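# Set the plate on the scale platform by suction

## Task

Place the plate so it rests fully on the scale's platform with no part overhanging the platform edge, supported by the scale alone rather than held by the robot; then release suction and move the tool away.

## Robot and tools

Robot: one arm with a vacuum suction cup as its tool, no fingers. The controlled point is the cup point, the centre of the cup rim (29 mm across) when nothing touches it. The cup faces along the cup point's own +z axis. About 7 cm back from the rim the tool body widens to roughly 7 cm sideways, so keep that part clear of objects.

Frames: the state line reports end_effector_position (metres) and end_effector_quat_wxyz in the scene frame. Its origin is on the table surface right under the arm base; +z is up, and +y lies to the left when facing along +x. The base may sit tilted on the table. Reported positions get less accurate far from the base, and motions tend to finish a centimetre or more short, usually low. "Hand target" is the pose the controller is currently steering toward. A "pose unreachable" line means the clearance check (which treats the base mount as arm) altered or refused the command. Joint limits in rad, base to tool: waist -2.618..3.054, shoulder 0..3.142, elbow 0..3.142, wrist pitch -1.571..1.571, wrist yaw -1.571..1.571, wrist roll -2.094..2.094.

execute_actions(actions): a list of actions, run in sequence. Each action is a table of 1 to 15 rows; each row lasts one control step (1/30 s), and if fewer than 15 rows are given the final row repeats to fill 15 steps. A row is 7 numbers in [-1, 1]: dx, dy, dz, rx, ry, rz, suction. The first six are an offset, not a pose: a target displacement of the cup point relative to where it was measured when this action began, expressed in the cup point's own axes (not the scene frame). Every row refers to that same starting pose, not to the row before. Scale: 1.0 equals 0.6 m for dx/dy/dz and 180 degrees for rx/ry/rz, and the three rotation numbers form a single rotation vector. For a call's first action the reference is the last pose any result reported in this scene. Each step the command is clipped to within 70 mm and 16 degrees of the measured pose, so large offsets need several actions; after an action the arm goes no further than the last clipped pose. Position wins over orientation if both cannot be met. An empty list just returns the current state and images. Optionally 6 more numbers (0 to 1) can follow in a row: per-joint stiffness scales, ordered like the Joint positions line, persisting until changed.

Suction value: +1 is full vacuum (about 55 kPa below ambient); a fraction requests that share; 0.05 or less means off. It stays at its last value.

move(target, speed, blocking): drives the cup point in a straight line to a single goal. target is one row in the same layout as above, an offset from the pose shown in the latest result of this scene, in cup axes; the suction number is applied at the start. speed is m/s, 0.002 to 0.5 (default 0.25); rotation is capped at twice that in rad/s. Path time is 0.5 to 10 s; beyond 10 s it halts short. It does not avoid obstacles, may overshoot the speed (especially near full arm extension), and hits harder when faster or when the goal lies further past a contact. The result adds a "move:" line: done (resting near target), off_target, moving, held, fault, plus limits such as paced (command clipped) or held (some steps blocked; the arm may then surge). With blocking=false you get a result after 0.5 s while the arm continues; poll with wait(0), and call wait or stop before any new execute_actions or move.

wait(seconds 0 to 10): lets time pass holding the last command; returns early if a running move ends. stop(): brakes a running move (needs stopping distance); suction is unaffected. zoom_image(camera, region [x0,y0,x1,y1] pixels, up to 504x504): enlarged view of the latest image. Cameras: cam_head_left, cam_head_right, cam_high, cam_low (672x504), cam_wrist (504x504 fisheye). finished_scene(scene): ends the current scene, given its number; irreversible, and the goal must already hold and stay held.

Gripping: switch suction on and press the rim squarely onto a smooth flat area of the plate so it seals all round; avoid holes, seams and the plate's rim edge. suction_measured shows the vacuum reached (near 0 means no seal; airtight settles up to 0.15 under the setting and can sag 0.04 before the pump restarts). part_present goes to 1 at 0.50 and back to 0 below 0.45. Under vacuum the cup compresses, so the plate sits up to ~10 mm nearer the tool; suction alone can lift a resting object. If the cup seals to the table, turn suction off to free it.

Releasing: lower the plate until the platform bears it, set suction to 0, then rise at least 15 mm before the cup is certainly free, and move clear.

Cautions: do not drop the plate, slam it, or shove things hard; nothing may leave the table. Occasional external nudges can shift loose objects, so check placement before finishing. The arm holds its last command while you deliberate, and holding a load heats motors: MOTOR HOT warns from 75 °C, 90 °C triggers a 10 s stop, and at 100 °C the motors go limp and the arm drops. Fault stops appear as FAULT lines. Joint torque readings carry offsets, friction and noise and are nonzero even with no contact.

Each tool is called as name(argument=value, ...) on one line, values as JSON.

## Session

execute_actions(actions=[])

Scene clock: 0.00 s.
end_effector_position=(+0.2691, -0.0337, +0.2649) suction_measured=0.00 part_present=0 end_effector_quat_wxyz=(+0.407, +0.594, -0.648, -0.249)
Joint positions: [-0.015  1.689  1.614 -1.483  0.01   0.006]
Joint velocities: [ 0.007  0.002  0.017 -0.066 -0.022  0.037]
Joint torques (N m, as the arm reports them, + toward a larger angle): no reading
Hand target: +0.269, -0.034, +0.265; +0.407, +0.594, -0.648, -0.249
Joint stiffness scale: [1. 1. 1. 1. 1. 1.]

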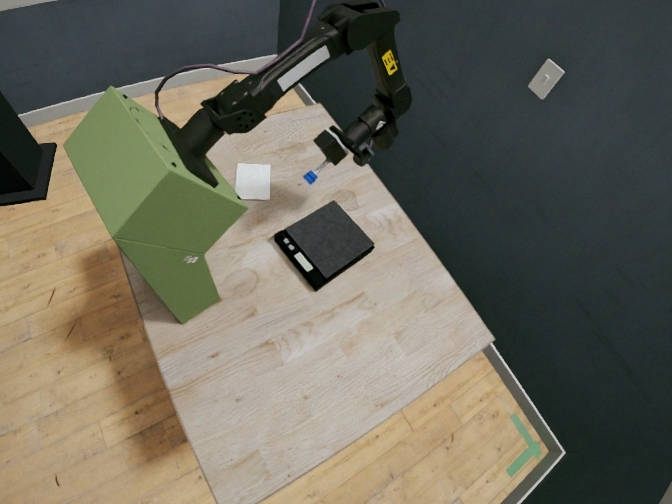

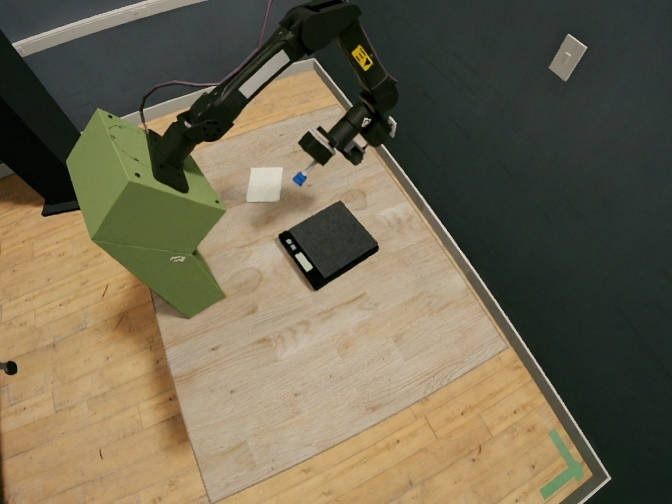

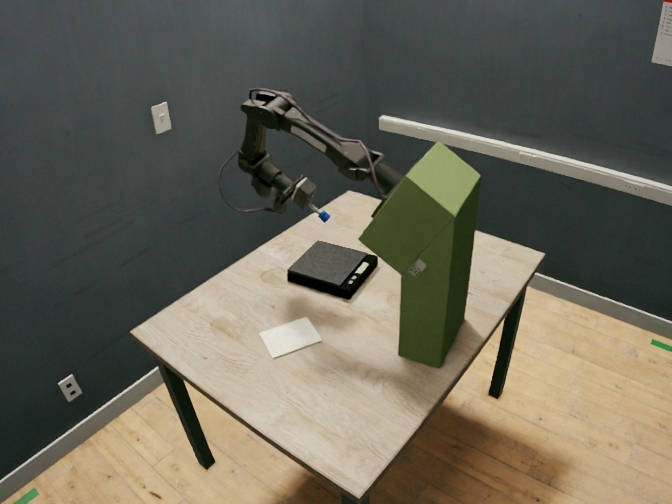

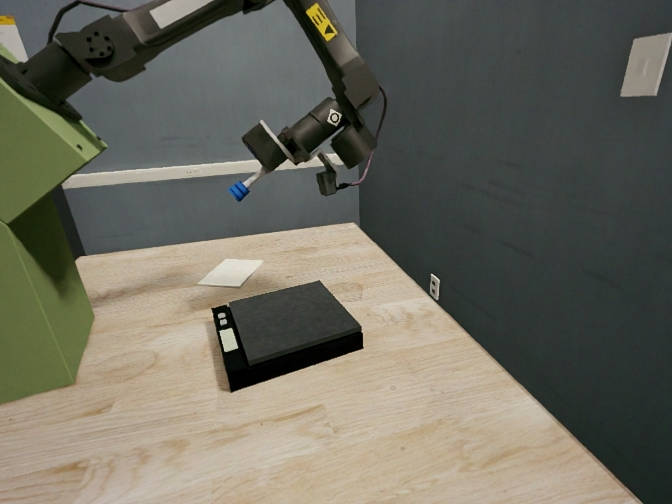

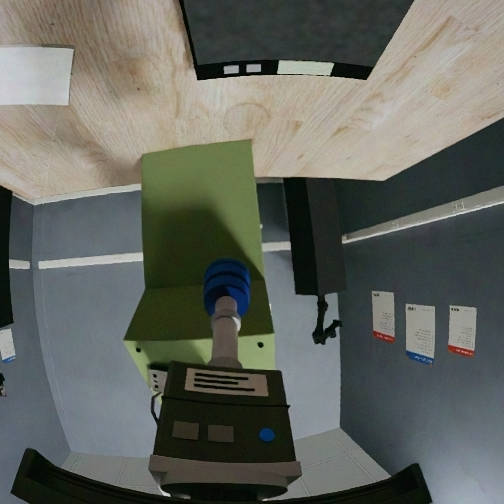

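zoom_image(camera="cam_high", region=[230, 220, 430, 370])

zoom_image(camera="cam_head_left", region=[200, 140, 400, 300])

Region (230, 220, 430, 370) of cam_high's 672x504 image, scaled by 2.520, with more detail than that image has; it fills the top 378 rows of this view, and the rest is white.

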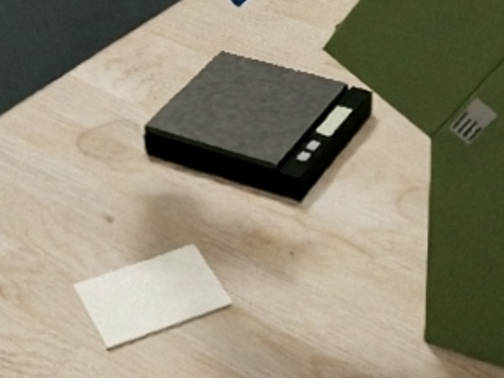

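Region (200, 140, 400, 300) of cam_head_left's 672x504 image, scaled by 2.520, with more detail than that image has; it fills the top 403 rows of this view, and the rest is white.

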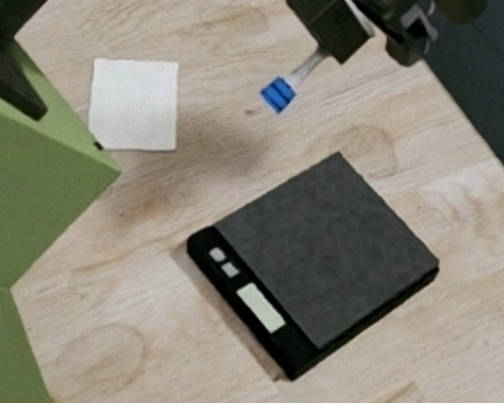

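move(target=[-0.117, 0.035, -0.09, 0.3077, -0.0742, -0.0253, 0], speed=0.3)

Scene clock: 29.23 s.
end_effector_position=(+0.2983, +0.0468, +0.2971) suction_measured=0.00 part_present=0 end_effector_quat_wxyz=(+0.009, +0.703, -0.711, -0.011)
Joint positions: [ 0.151  0.582  0.662 -0.675 -0.09   0.133]
Joint velocities: [ 0.007 -0.002 -0.012  0.022 -0.022 -0.022]
Joint torques (N m, as the arm reports them, + toward a larger angle): [ 0.91 -6.56  3.79  0.2   0.08  0.11]
Hand target: +0.302, +0.047, +0.299; -0.002, +0.703, -0.712, -0.001
Off the commanded pose: 0.002 m, 2 deg.
Joint stiffness scale: [1. 1. 1. 1. 1. 1.]
move: done

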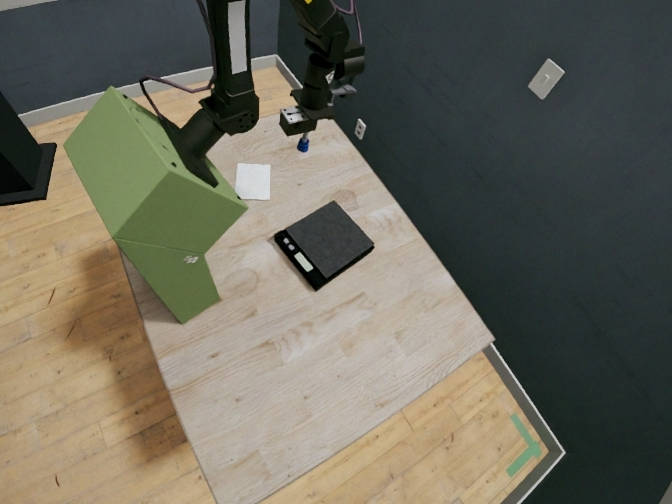

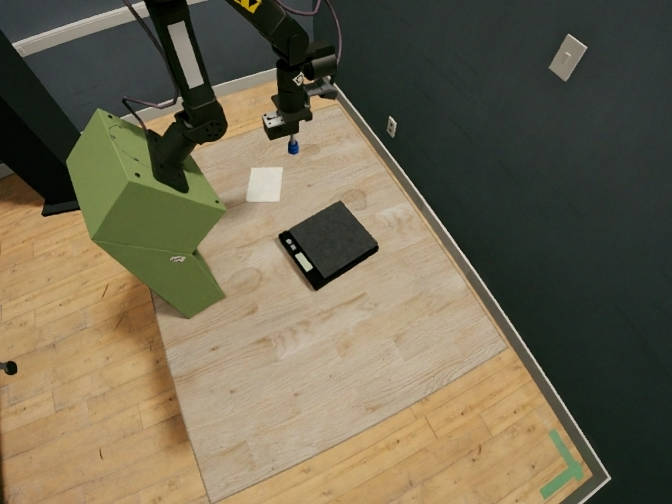

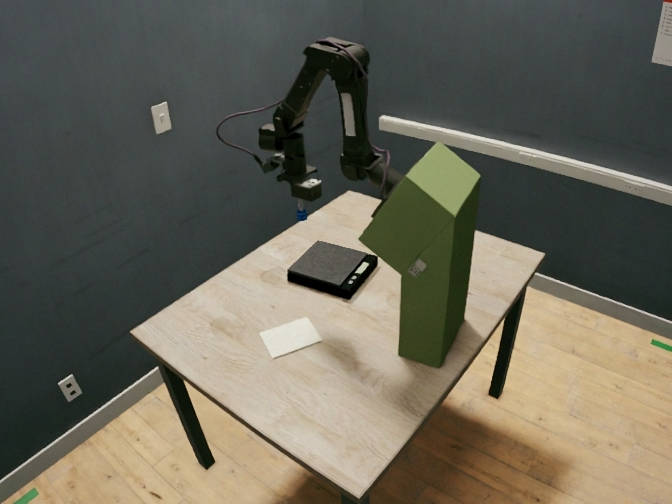

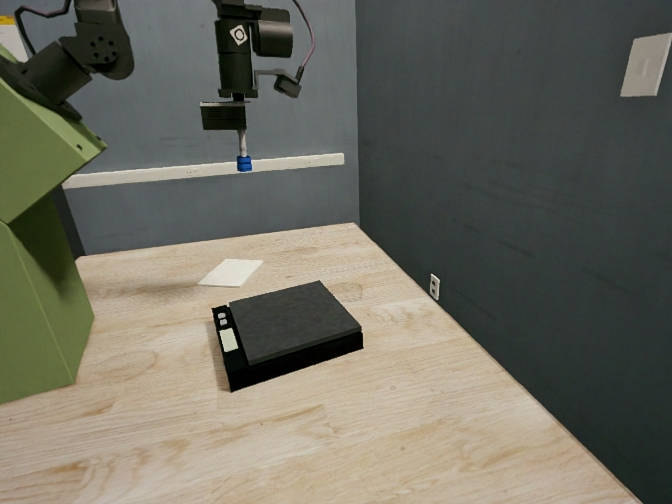

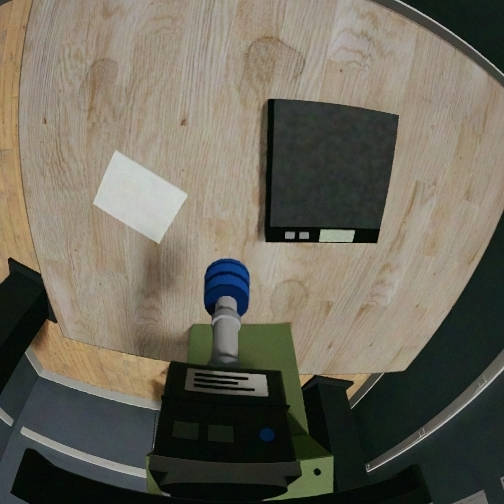

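move(target=[-0.300, 0.040, 0.380, 0.009, 0, 0, 0], speed=0.3)

Scene clock: 91.50 s.
end_effector_position=(+0.2589, +0.2232, +0.0734) suction_measured=0.00 part_present=0 end_effector_quat_wxyz=(+0.008, +0.705, -0.709, -0.009)
Joint positions: [0.798 1.787 0.876 0.25  0.443 0.51 ]
Joint velocities: [ 0.002 -0.002  0.007 -0.037 -0.066  0.007]
Joint torques (N m, as the arm reports them, + toward a larger angle): [ 5.53 -6.73  1.97  0.24  0.06  0.1 ]
Hand target: +0.266, +0.232, +0.072; -0.003, +0.701, -0.714, -0.003
Off the commanded pose: 0.012 m, 1 deg.
Joint stiffness scale: [1. 1. 1. 1. 1. 1.]
move: off_target

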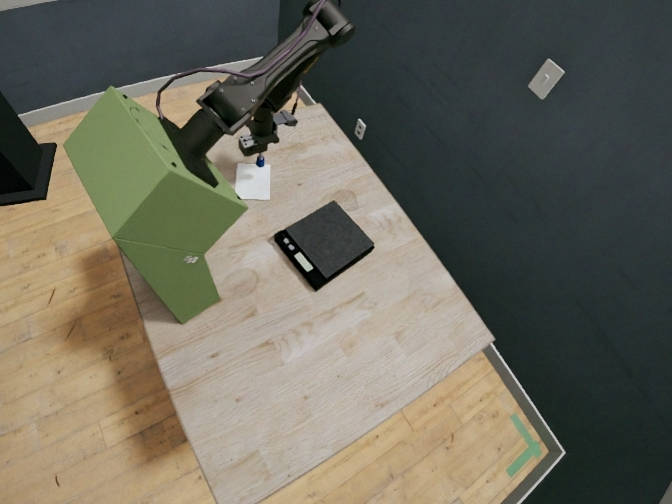

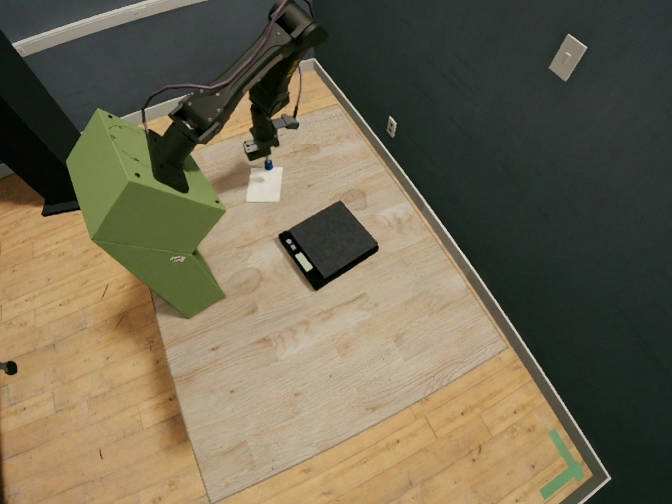

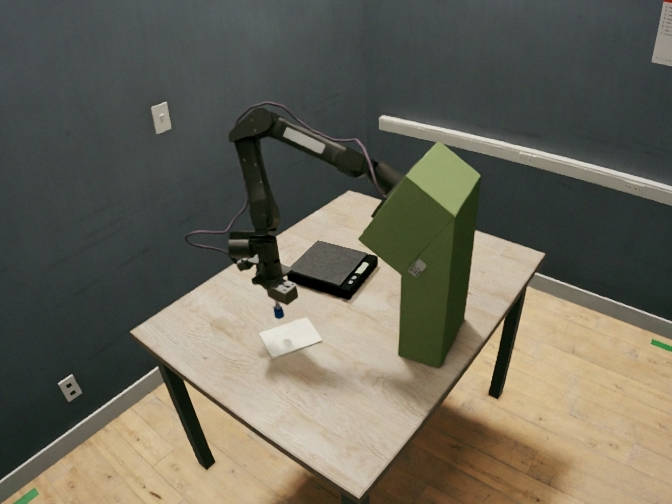

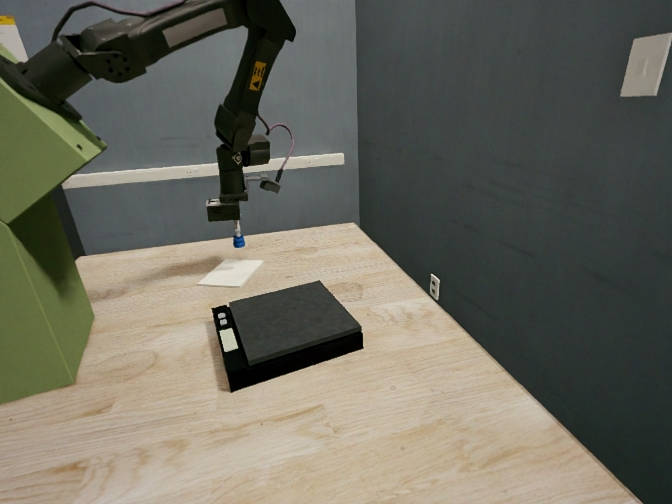

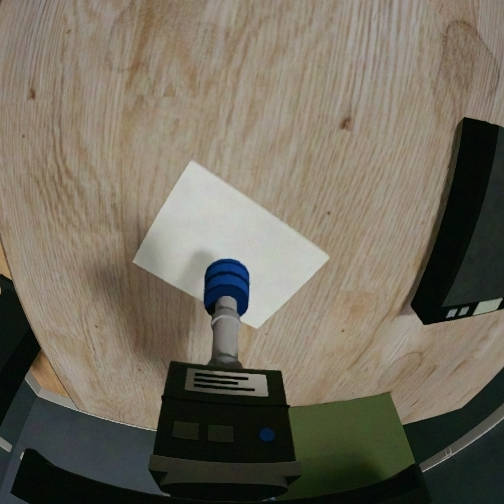

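move(target=[0.007, 0.040, 0.088, 0.007, 0, 0, 0], speed=0.1)

Scene clock: 129.07 s.
end_effector_position=(+0.2278, +0.2141, +0.0261) suction_measured=0.00 part_present=0 end_effector_quat_wxyz=(+0.009, +0.705, -0.709, -0.001)
Joint positions: [0.764 2.002 0.889 0.463 0.431 0.486]
Joint velocities: [-0.007  0.017 -0.007 -0.007  0.081  0.022]
Joint torques (N m, as the arm reports them, + toward a larger angle): [ 4.44 -6.2   0.76  0.23 -0.17 -0.06]
Hand target: +0.233, +0.219, +0.022; -0.000, +0.705, -0.709, -0.001
Off the commanded pose: 0.009 m, 1 deg.
Joint stiffness scale: [1. 1. 1. 1. 1. 1.]
move: done

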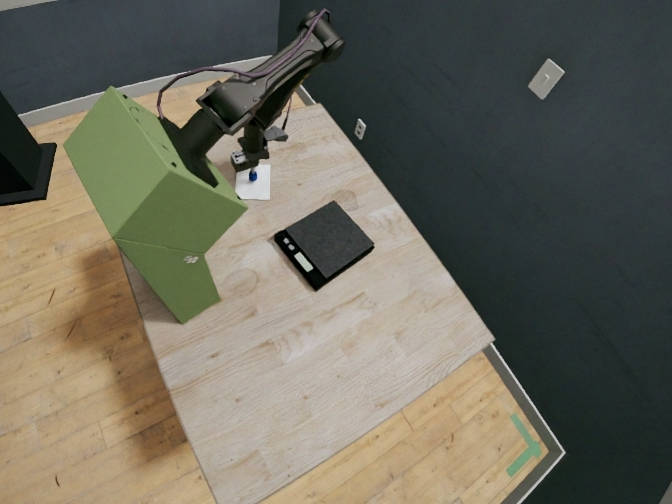

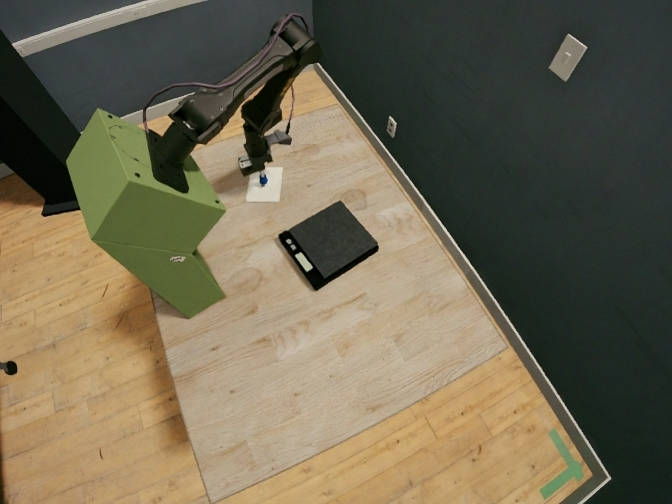

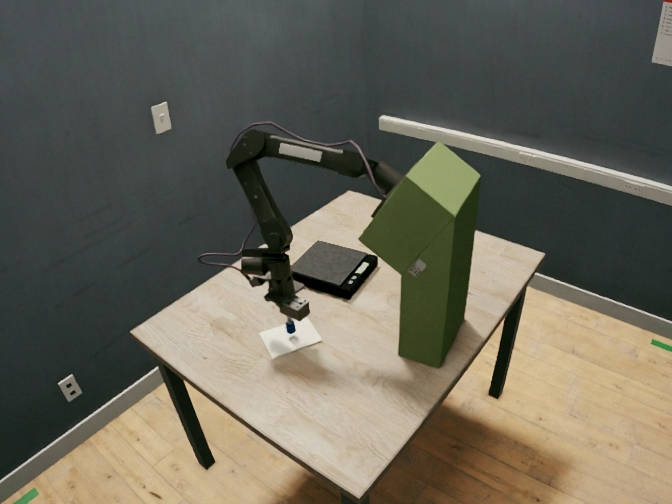

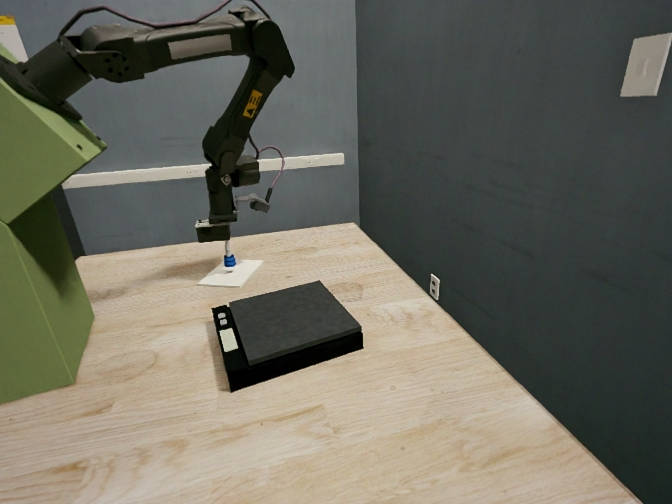

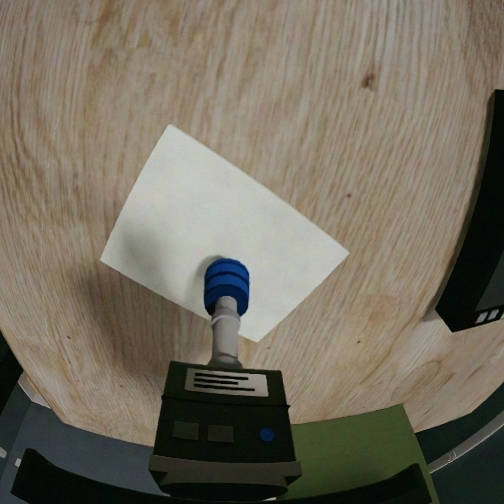

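move(target=[-0.010, -0.016, 0.046, 0.004, 0, 0, 1], speed=0.04)

Scene clock: 137.97 s.
end_effector_position=(+0.2347, +0.2151, +0.0026) suction_measured=0.49 part_present=0 end_effector_quat_wxyz=(+0.010, +0.703, -0.711, +0.005)
Joint positions: [0.74  2.083 0.979 0.463 0.424 0.474]
Joint velocities: [ 0.022 -0.012 -0.012 -0.066 -0.022 -0.125]
Joint torques (N m, as the arm reports them, + toward a larger angle): [ 4.79 -6.31  0.76  0.14 -0.14 -0.04]
Hand target: +0.236, +0.220, -0.002; +0.005, +0.705, -0.709, +0.003
Off the commanded pose: 0.007 m, 1 deg.
Joint stiffness scale: [1. 1. 1. 1. 1. 1.]
move: done

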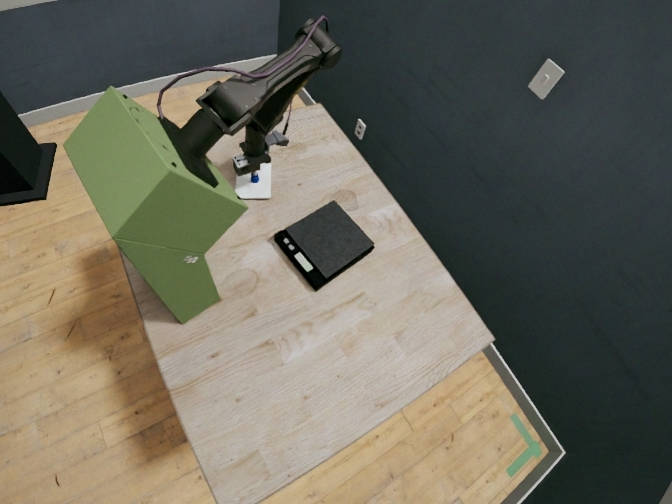

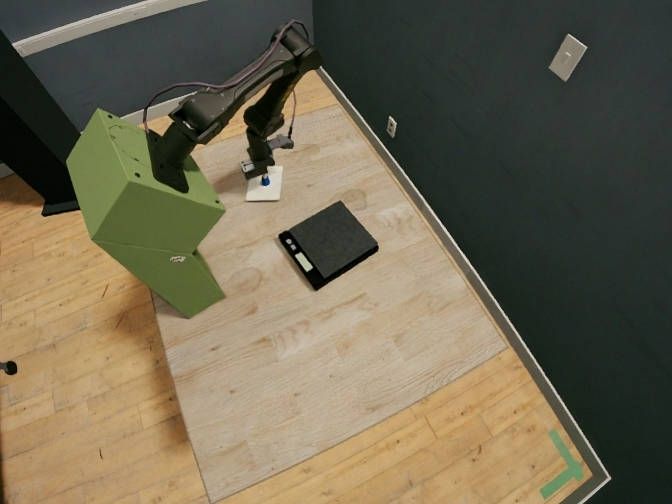

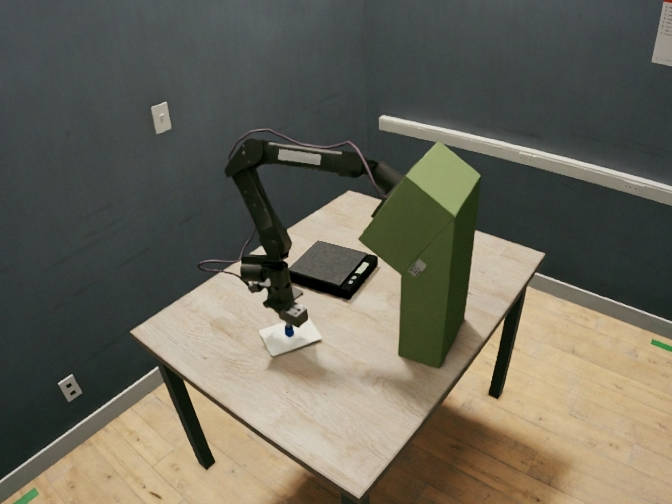

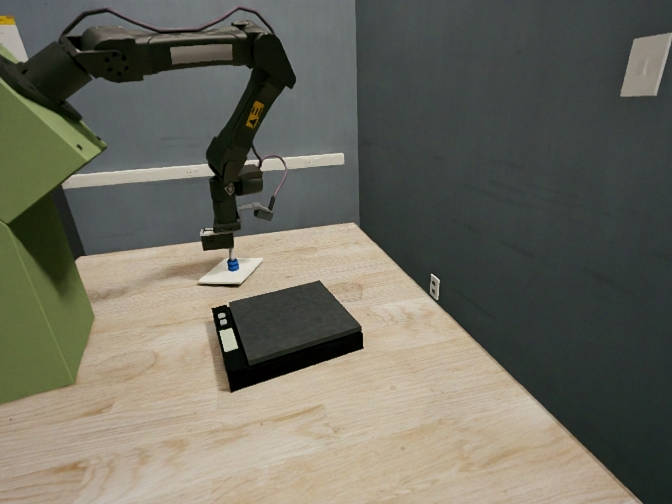

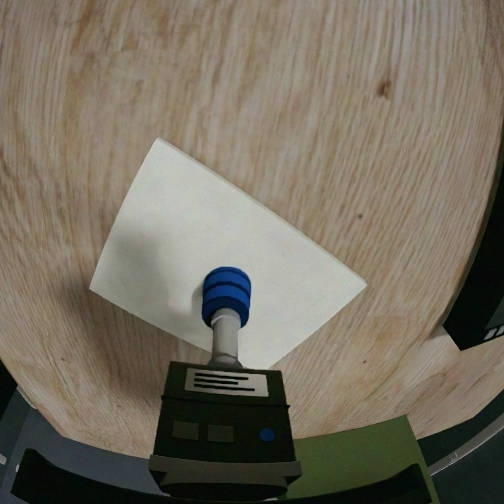

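wait(seconds=0.5)

Scene clock: 141.03 s.
end_effector_position=(+0.2347, +0.2151, +0.0026) suction_measured=1.00 part_present=1 end_effector_quat_wxyz=(+0.010, +0.703, -0.711, +0.005)
Joint positions: [0.74  2.083 0.979 0.463 0.424 0.473]
Joint velocities: [ 0.007  0.007  0.002 -0.007  0.022  0.037]
Joint torques (N m, as the arm reports them, + toward a larger angle): [ 4.8  -6.24  0.85  0.12 -0.14 -0.02]
Hand target: +0.236, +0.220, -0.002; +0.005, +0.705, -0.709, +0.003
Off the commanded pose: 0.007 m, 1 deg.
Joint stiffness scale: [1. 1. 1. 1. 1. 1.]
wait: 0.50 s; at rest from the start

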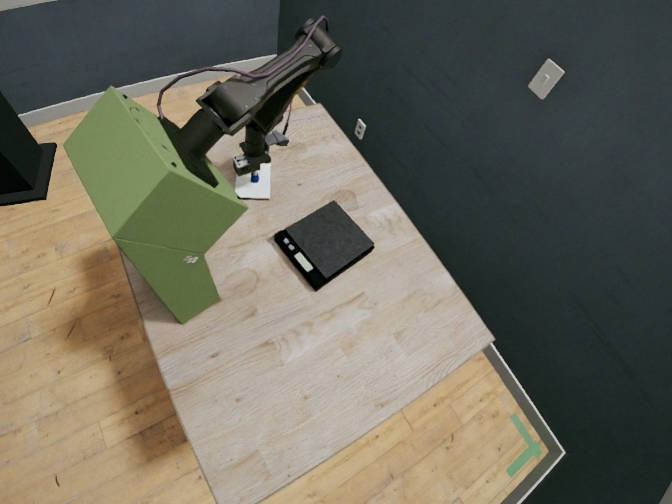

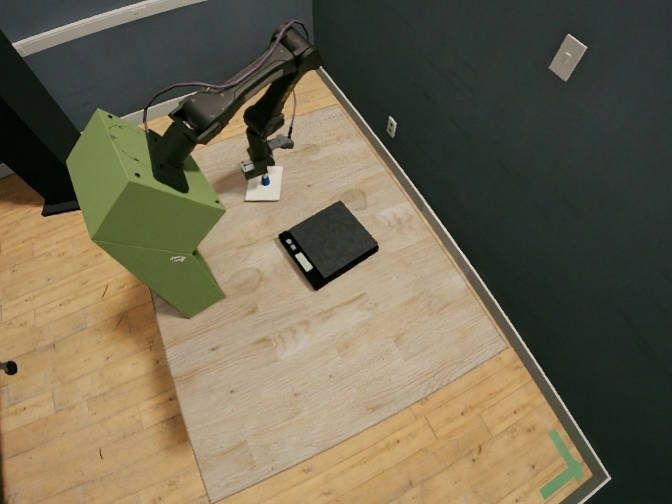

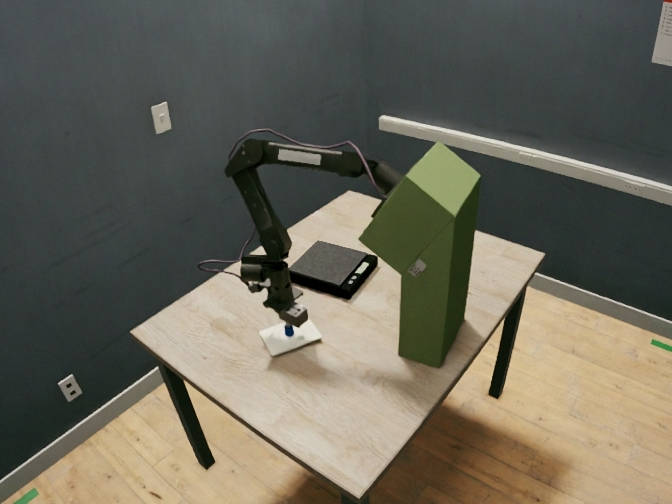

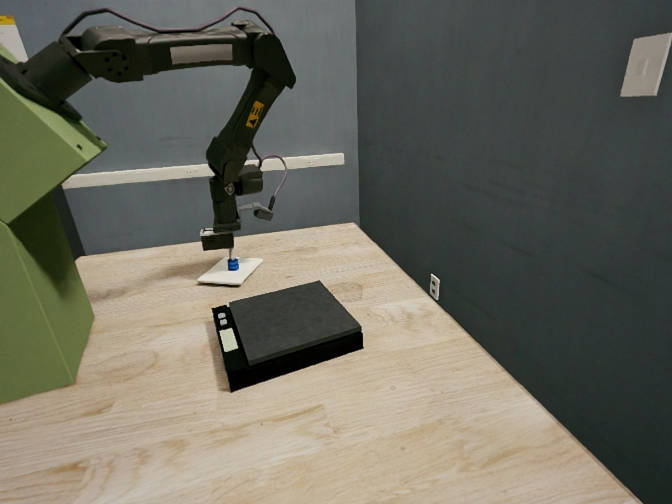

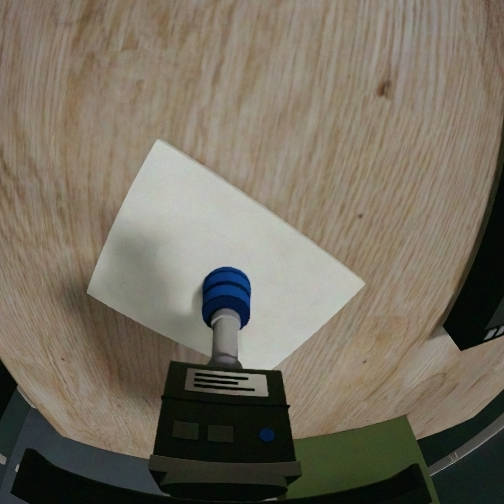

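move(target=[0.142, -0.025, -0.15, 0, 0, 0, 1], speed=0.2)

Scene clock: 150.93 s.
end_effector_position=(+0.2573, +0.1335, +0.0889) suction_measured=0.98 part_present=1 end_effector_quat_wxyz=(+0.007, +0.700, -0.714, +0.010)
Joint positions: [0.591 1.623 0.606 0.419 0.311 0.387]
Joint velocities: [-0.002  0.002 -0.007  0.037 -0.007  0.007]
Joint torques (N m, as the arm reports them, + toward a larger angle): [ 2.11 -8.67 -1.64 -0.01 -0.13 -0.06]
Hand target: +0.252, +0.131, +0.093; +0.010, +0.704, -0.710, +0.005
Off the commanded pose: 0.010 m, 1 deg.
Joint stiffness scale: [1. 1. 1. 1. 1. 1.]
move: done

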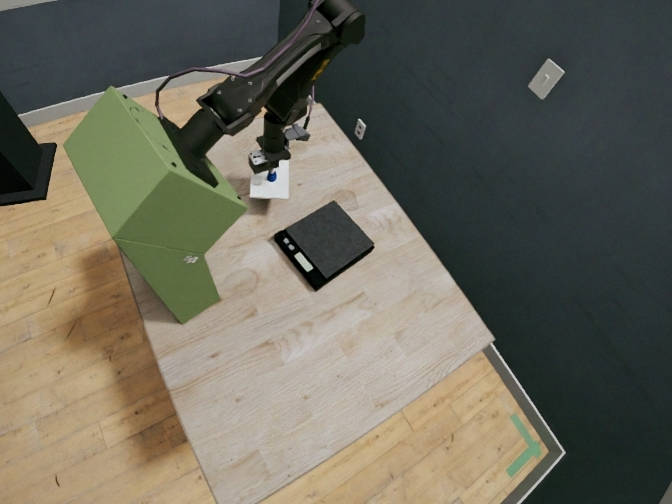

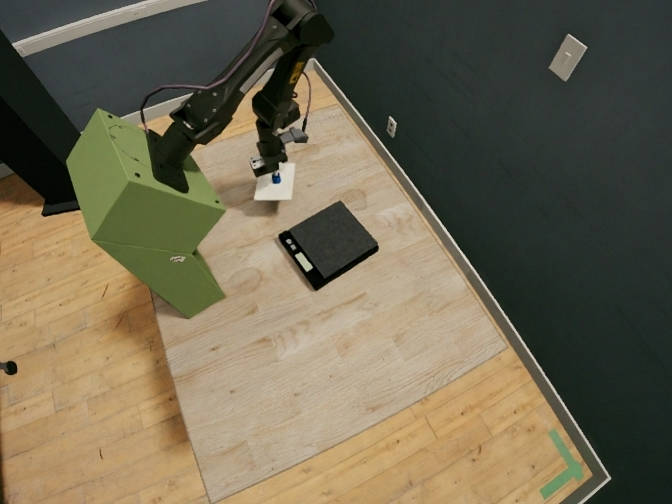

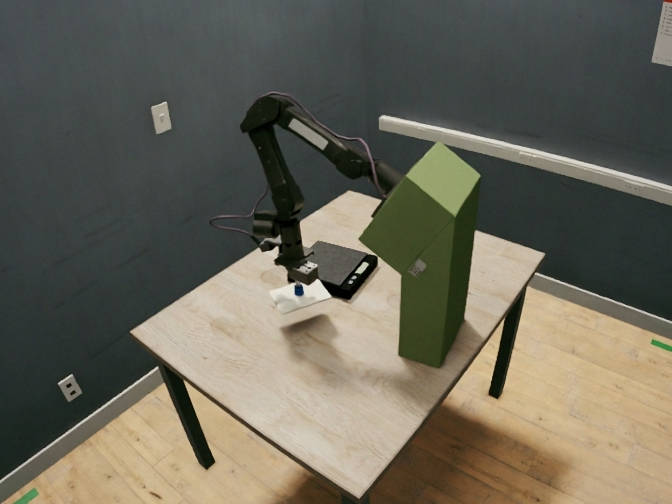

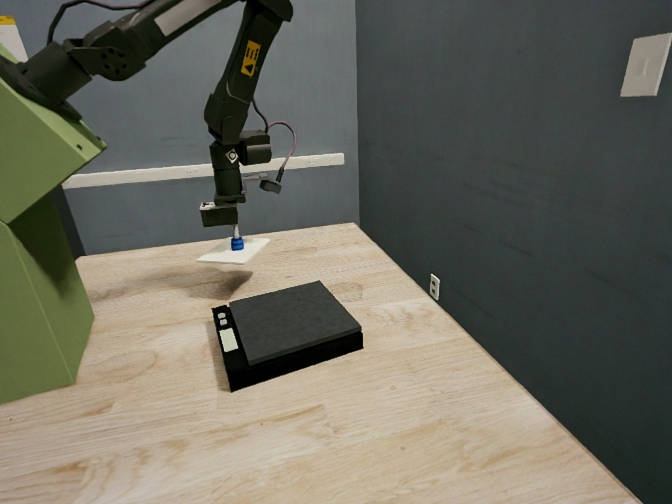

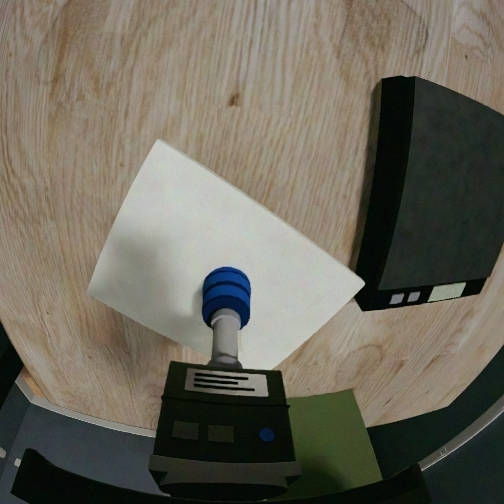

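move(target=[0.441, -0.074, 0.012, 0, -0.008, -0.203, 1], speed=0.25)

Scene clock: 162.53 s.
end_effector_position=(+0.2986, -0.1315, +0.0889) suction_measured=0.96 part_present=1 end_effector_quat_wxyz=(+0.009, +0.891, -0.453, +0.003)
Joint positions: [-0.366  1.763  0.766  0.336 -0.489 -0.814]
Joint velocities: [ 0.012  0.002 -0.002 -0.007 -0.066  0.007]
Joint torques (N m, as the arm reports them, + toward a larger angle): [-5.37 -5.78  1.7  -0.08 -0.17 -0.05]
Hand target: +0.298, -0.135, +0.087; +0.006, +0.891, -0.454, -0.002
Off the commanded pose: 0.002 m, 1 deg.
Joint stiffness scale: [1. 1. 1. 1. 1. 1.]
move: done

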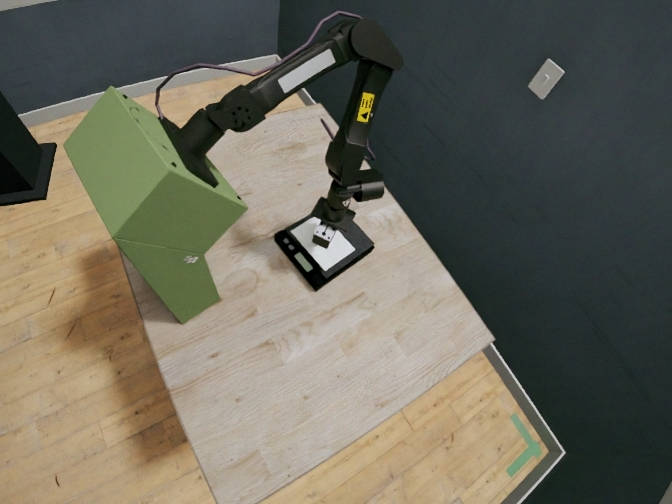

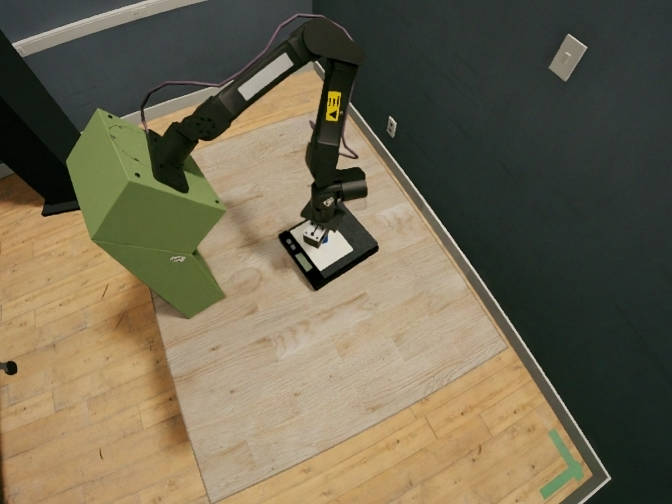

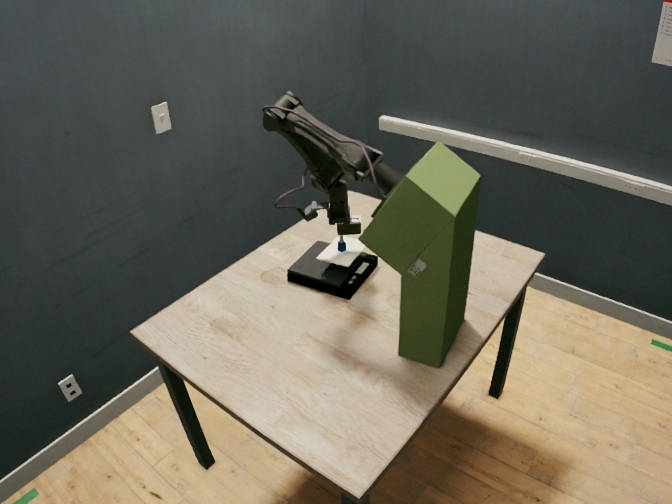

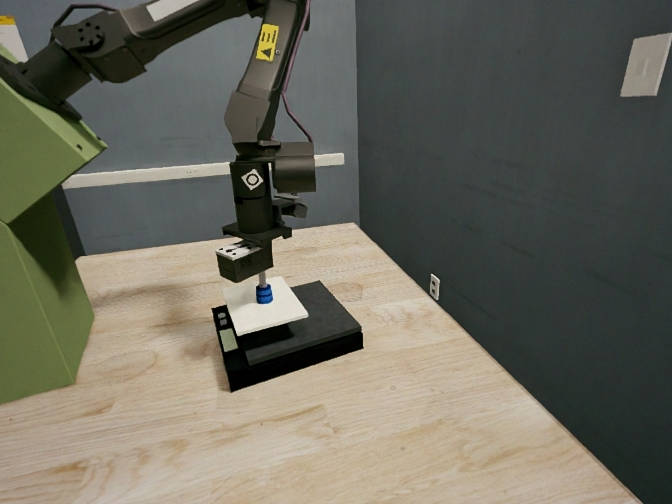

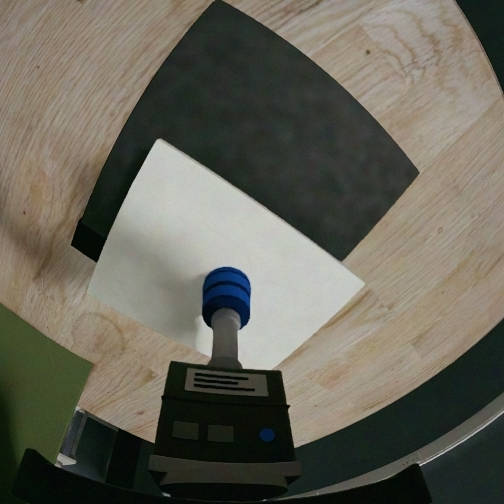

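move(target=[0.030, -0.098, 0.045, 0, 0, 0, 1], speed=0.12)

Scene clock: 183.43 s.
end_effector_position=(+0.3558, -0.1076, +0.0640) suction_measured=0.99 part_present=1 end_effector_quat_wxyz=(+0.005, +0.894, -0.448, +0.005)
Joint positions: [-0.249  1.795  0.978  0.197 -0.402 -0.746]
Joint velocities: [ 0.012  0.002 -0.007  0.066 -0.022 -0.037]
Joint torques (N m, as the arm reports them, + toward a larger angle): [-4.24 -7.54  2.44 -0.06  0.05  0.09]
Hand target: +0.357, -0.111, +0.061; +0.009, +0.891, -0.454, +0.004
Off the commanded pose: 0.005 m, 1 deg.
Joint stiffness scale: [1. 1. 1. 1. 1. 1.]
move: done

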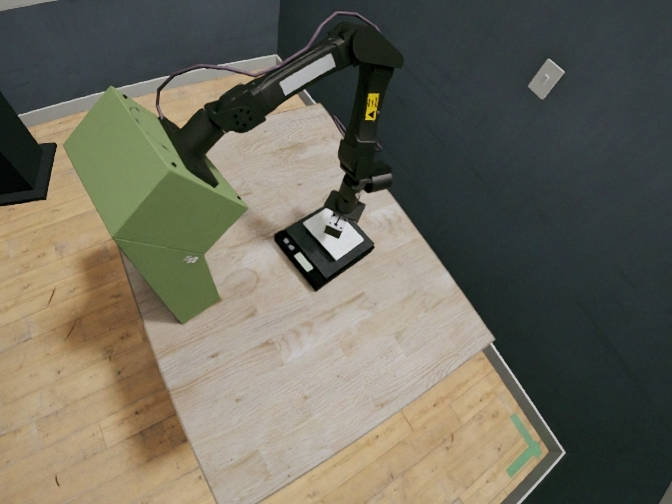

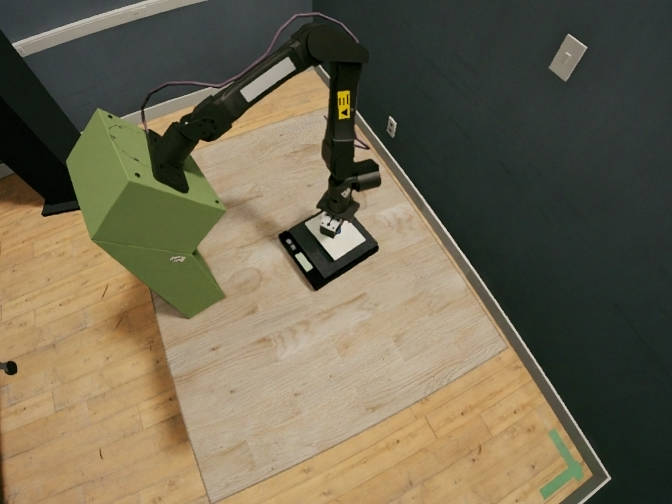

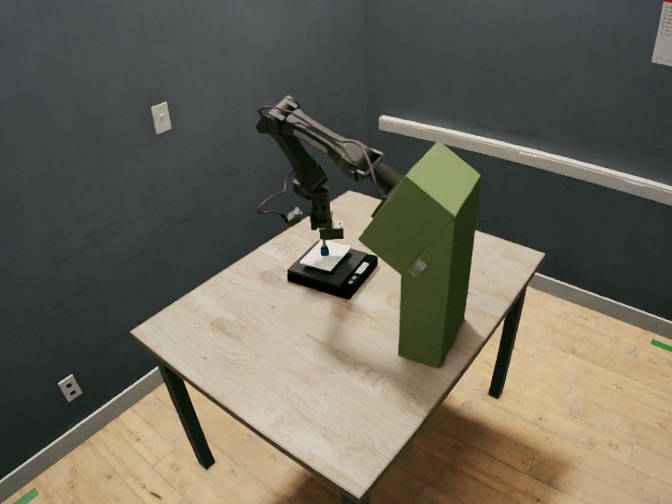

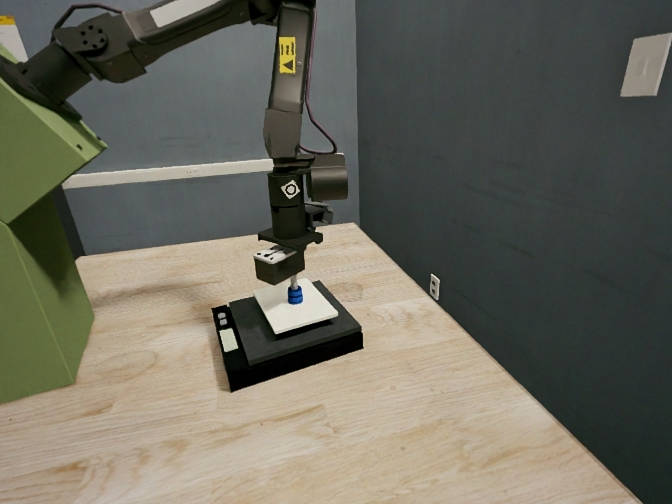

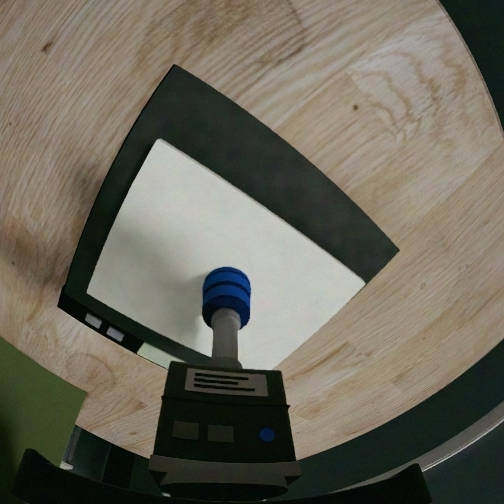

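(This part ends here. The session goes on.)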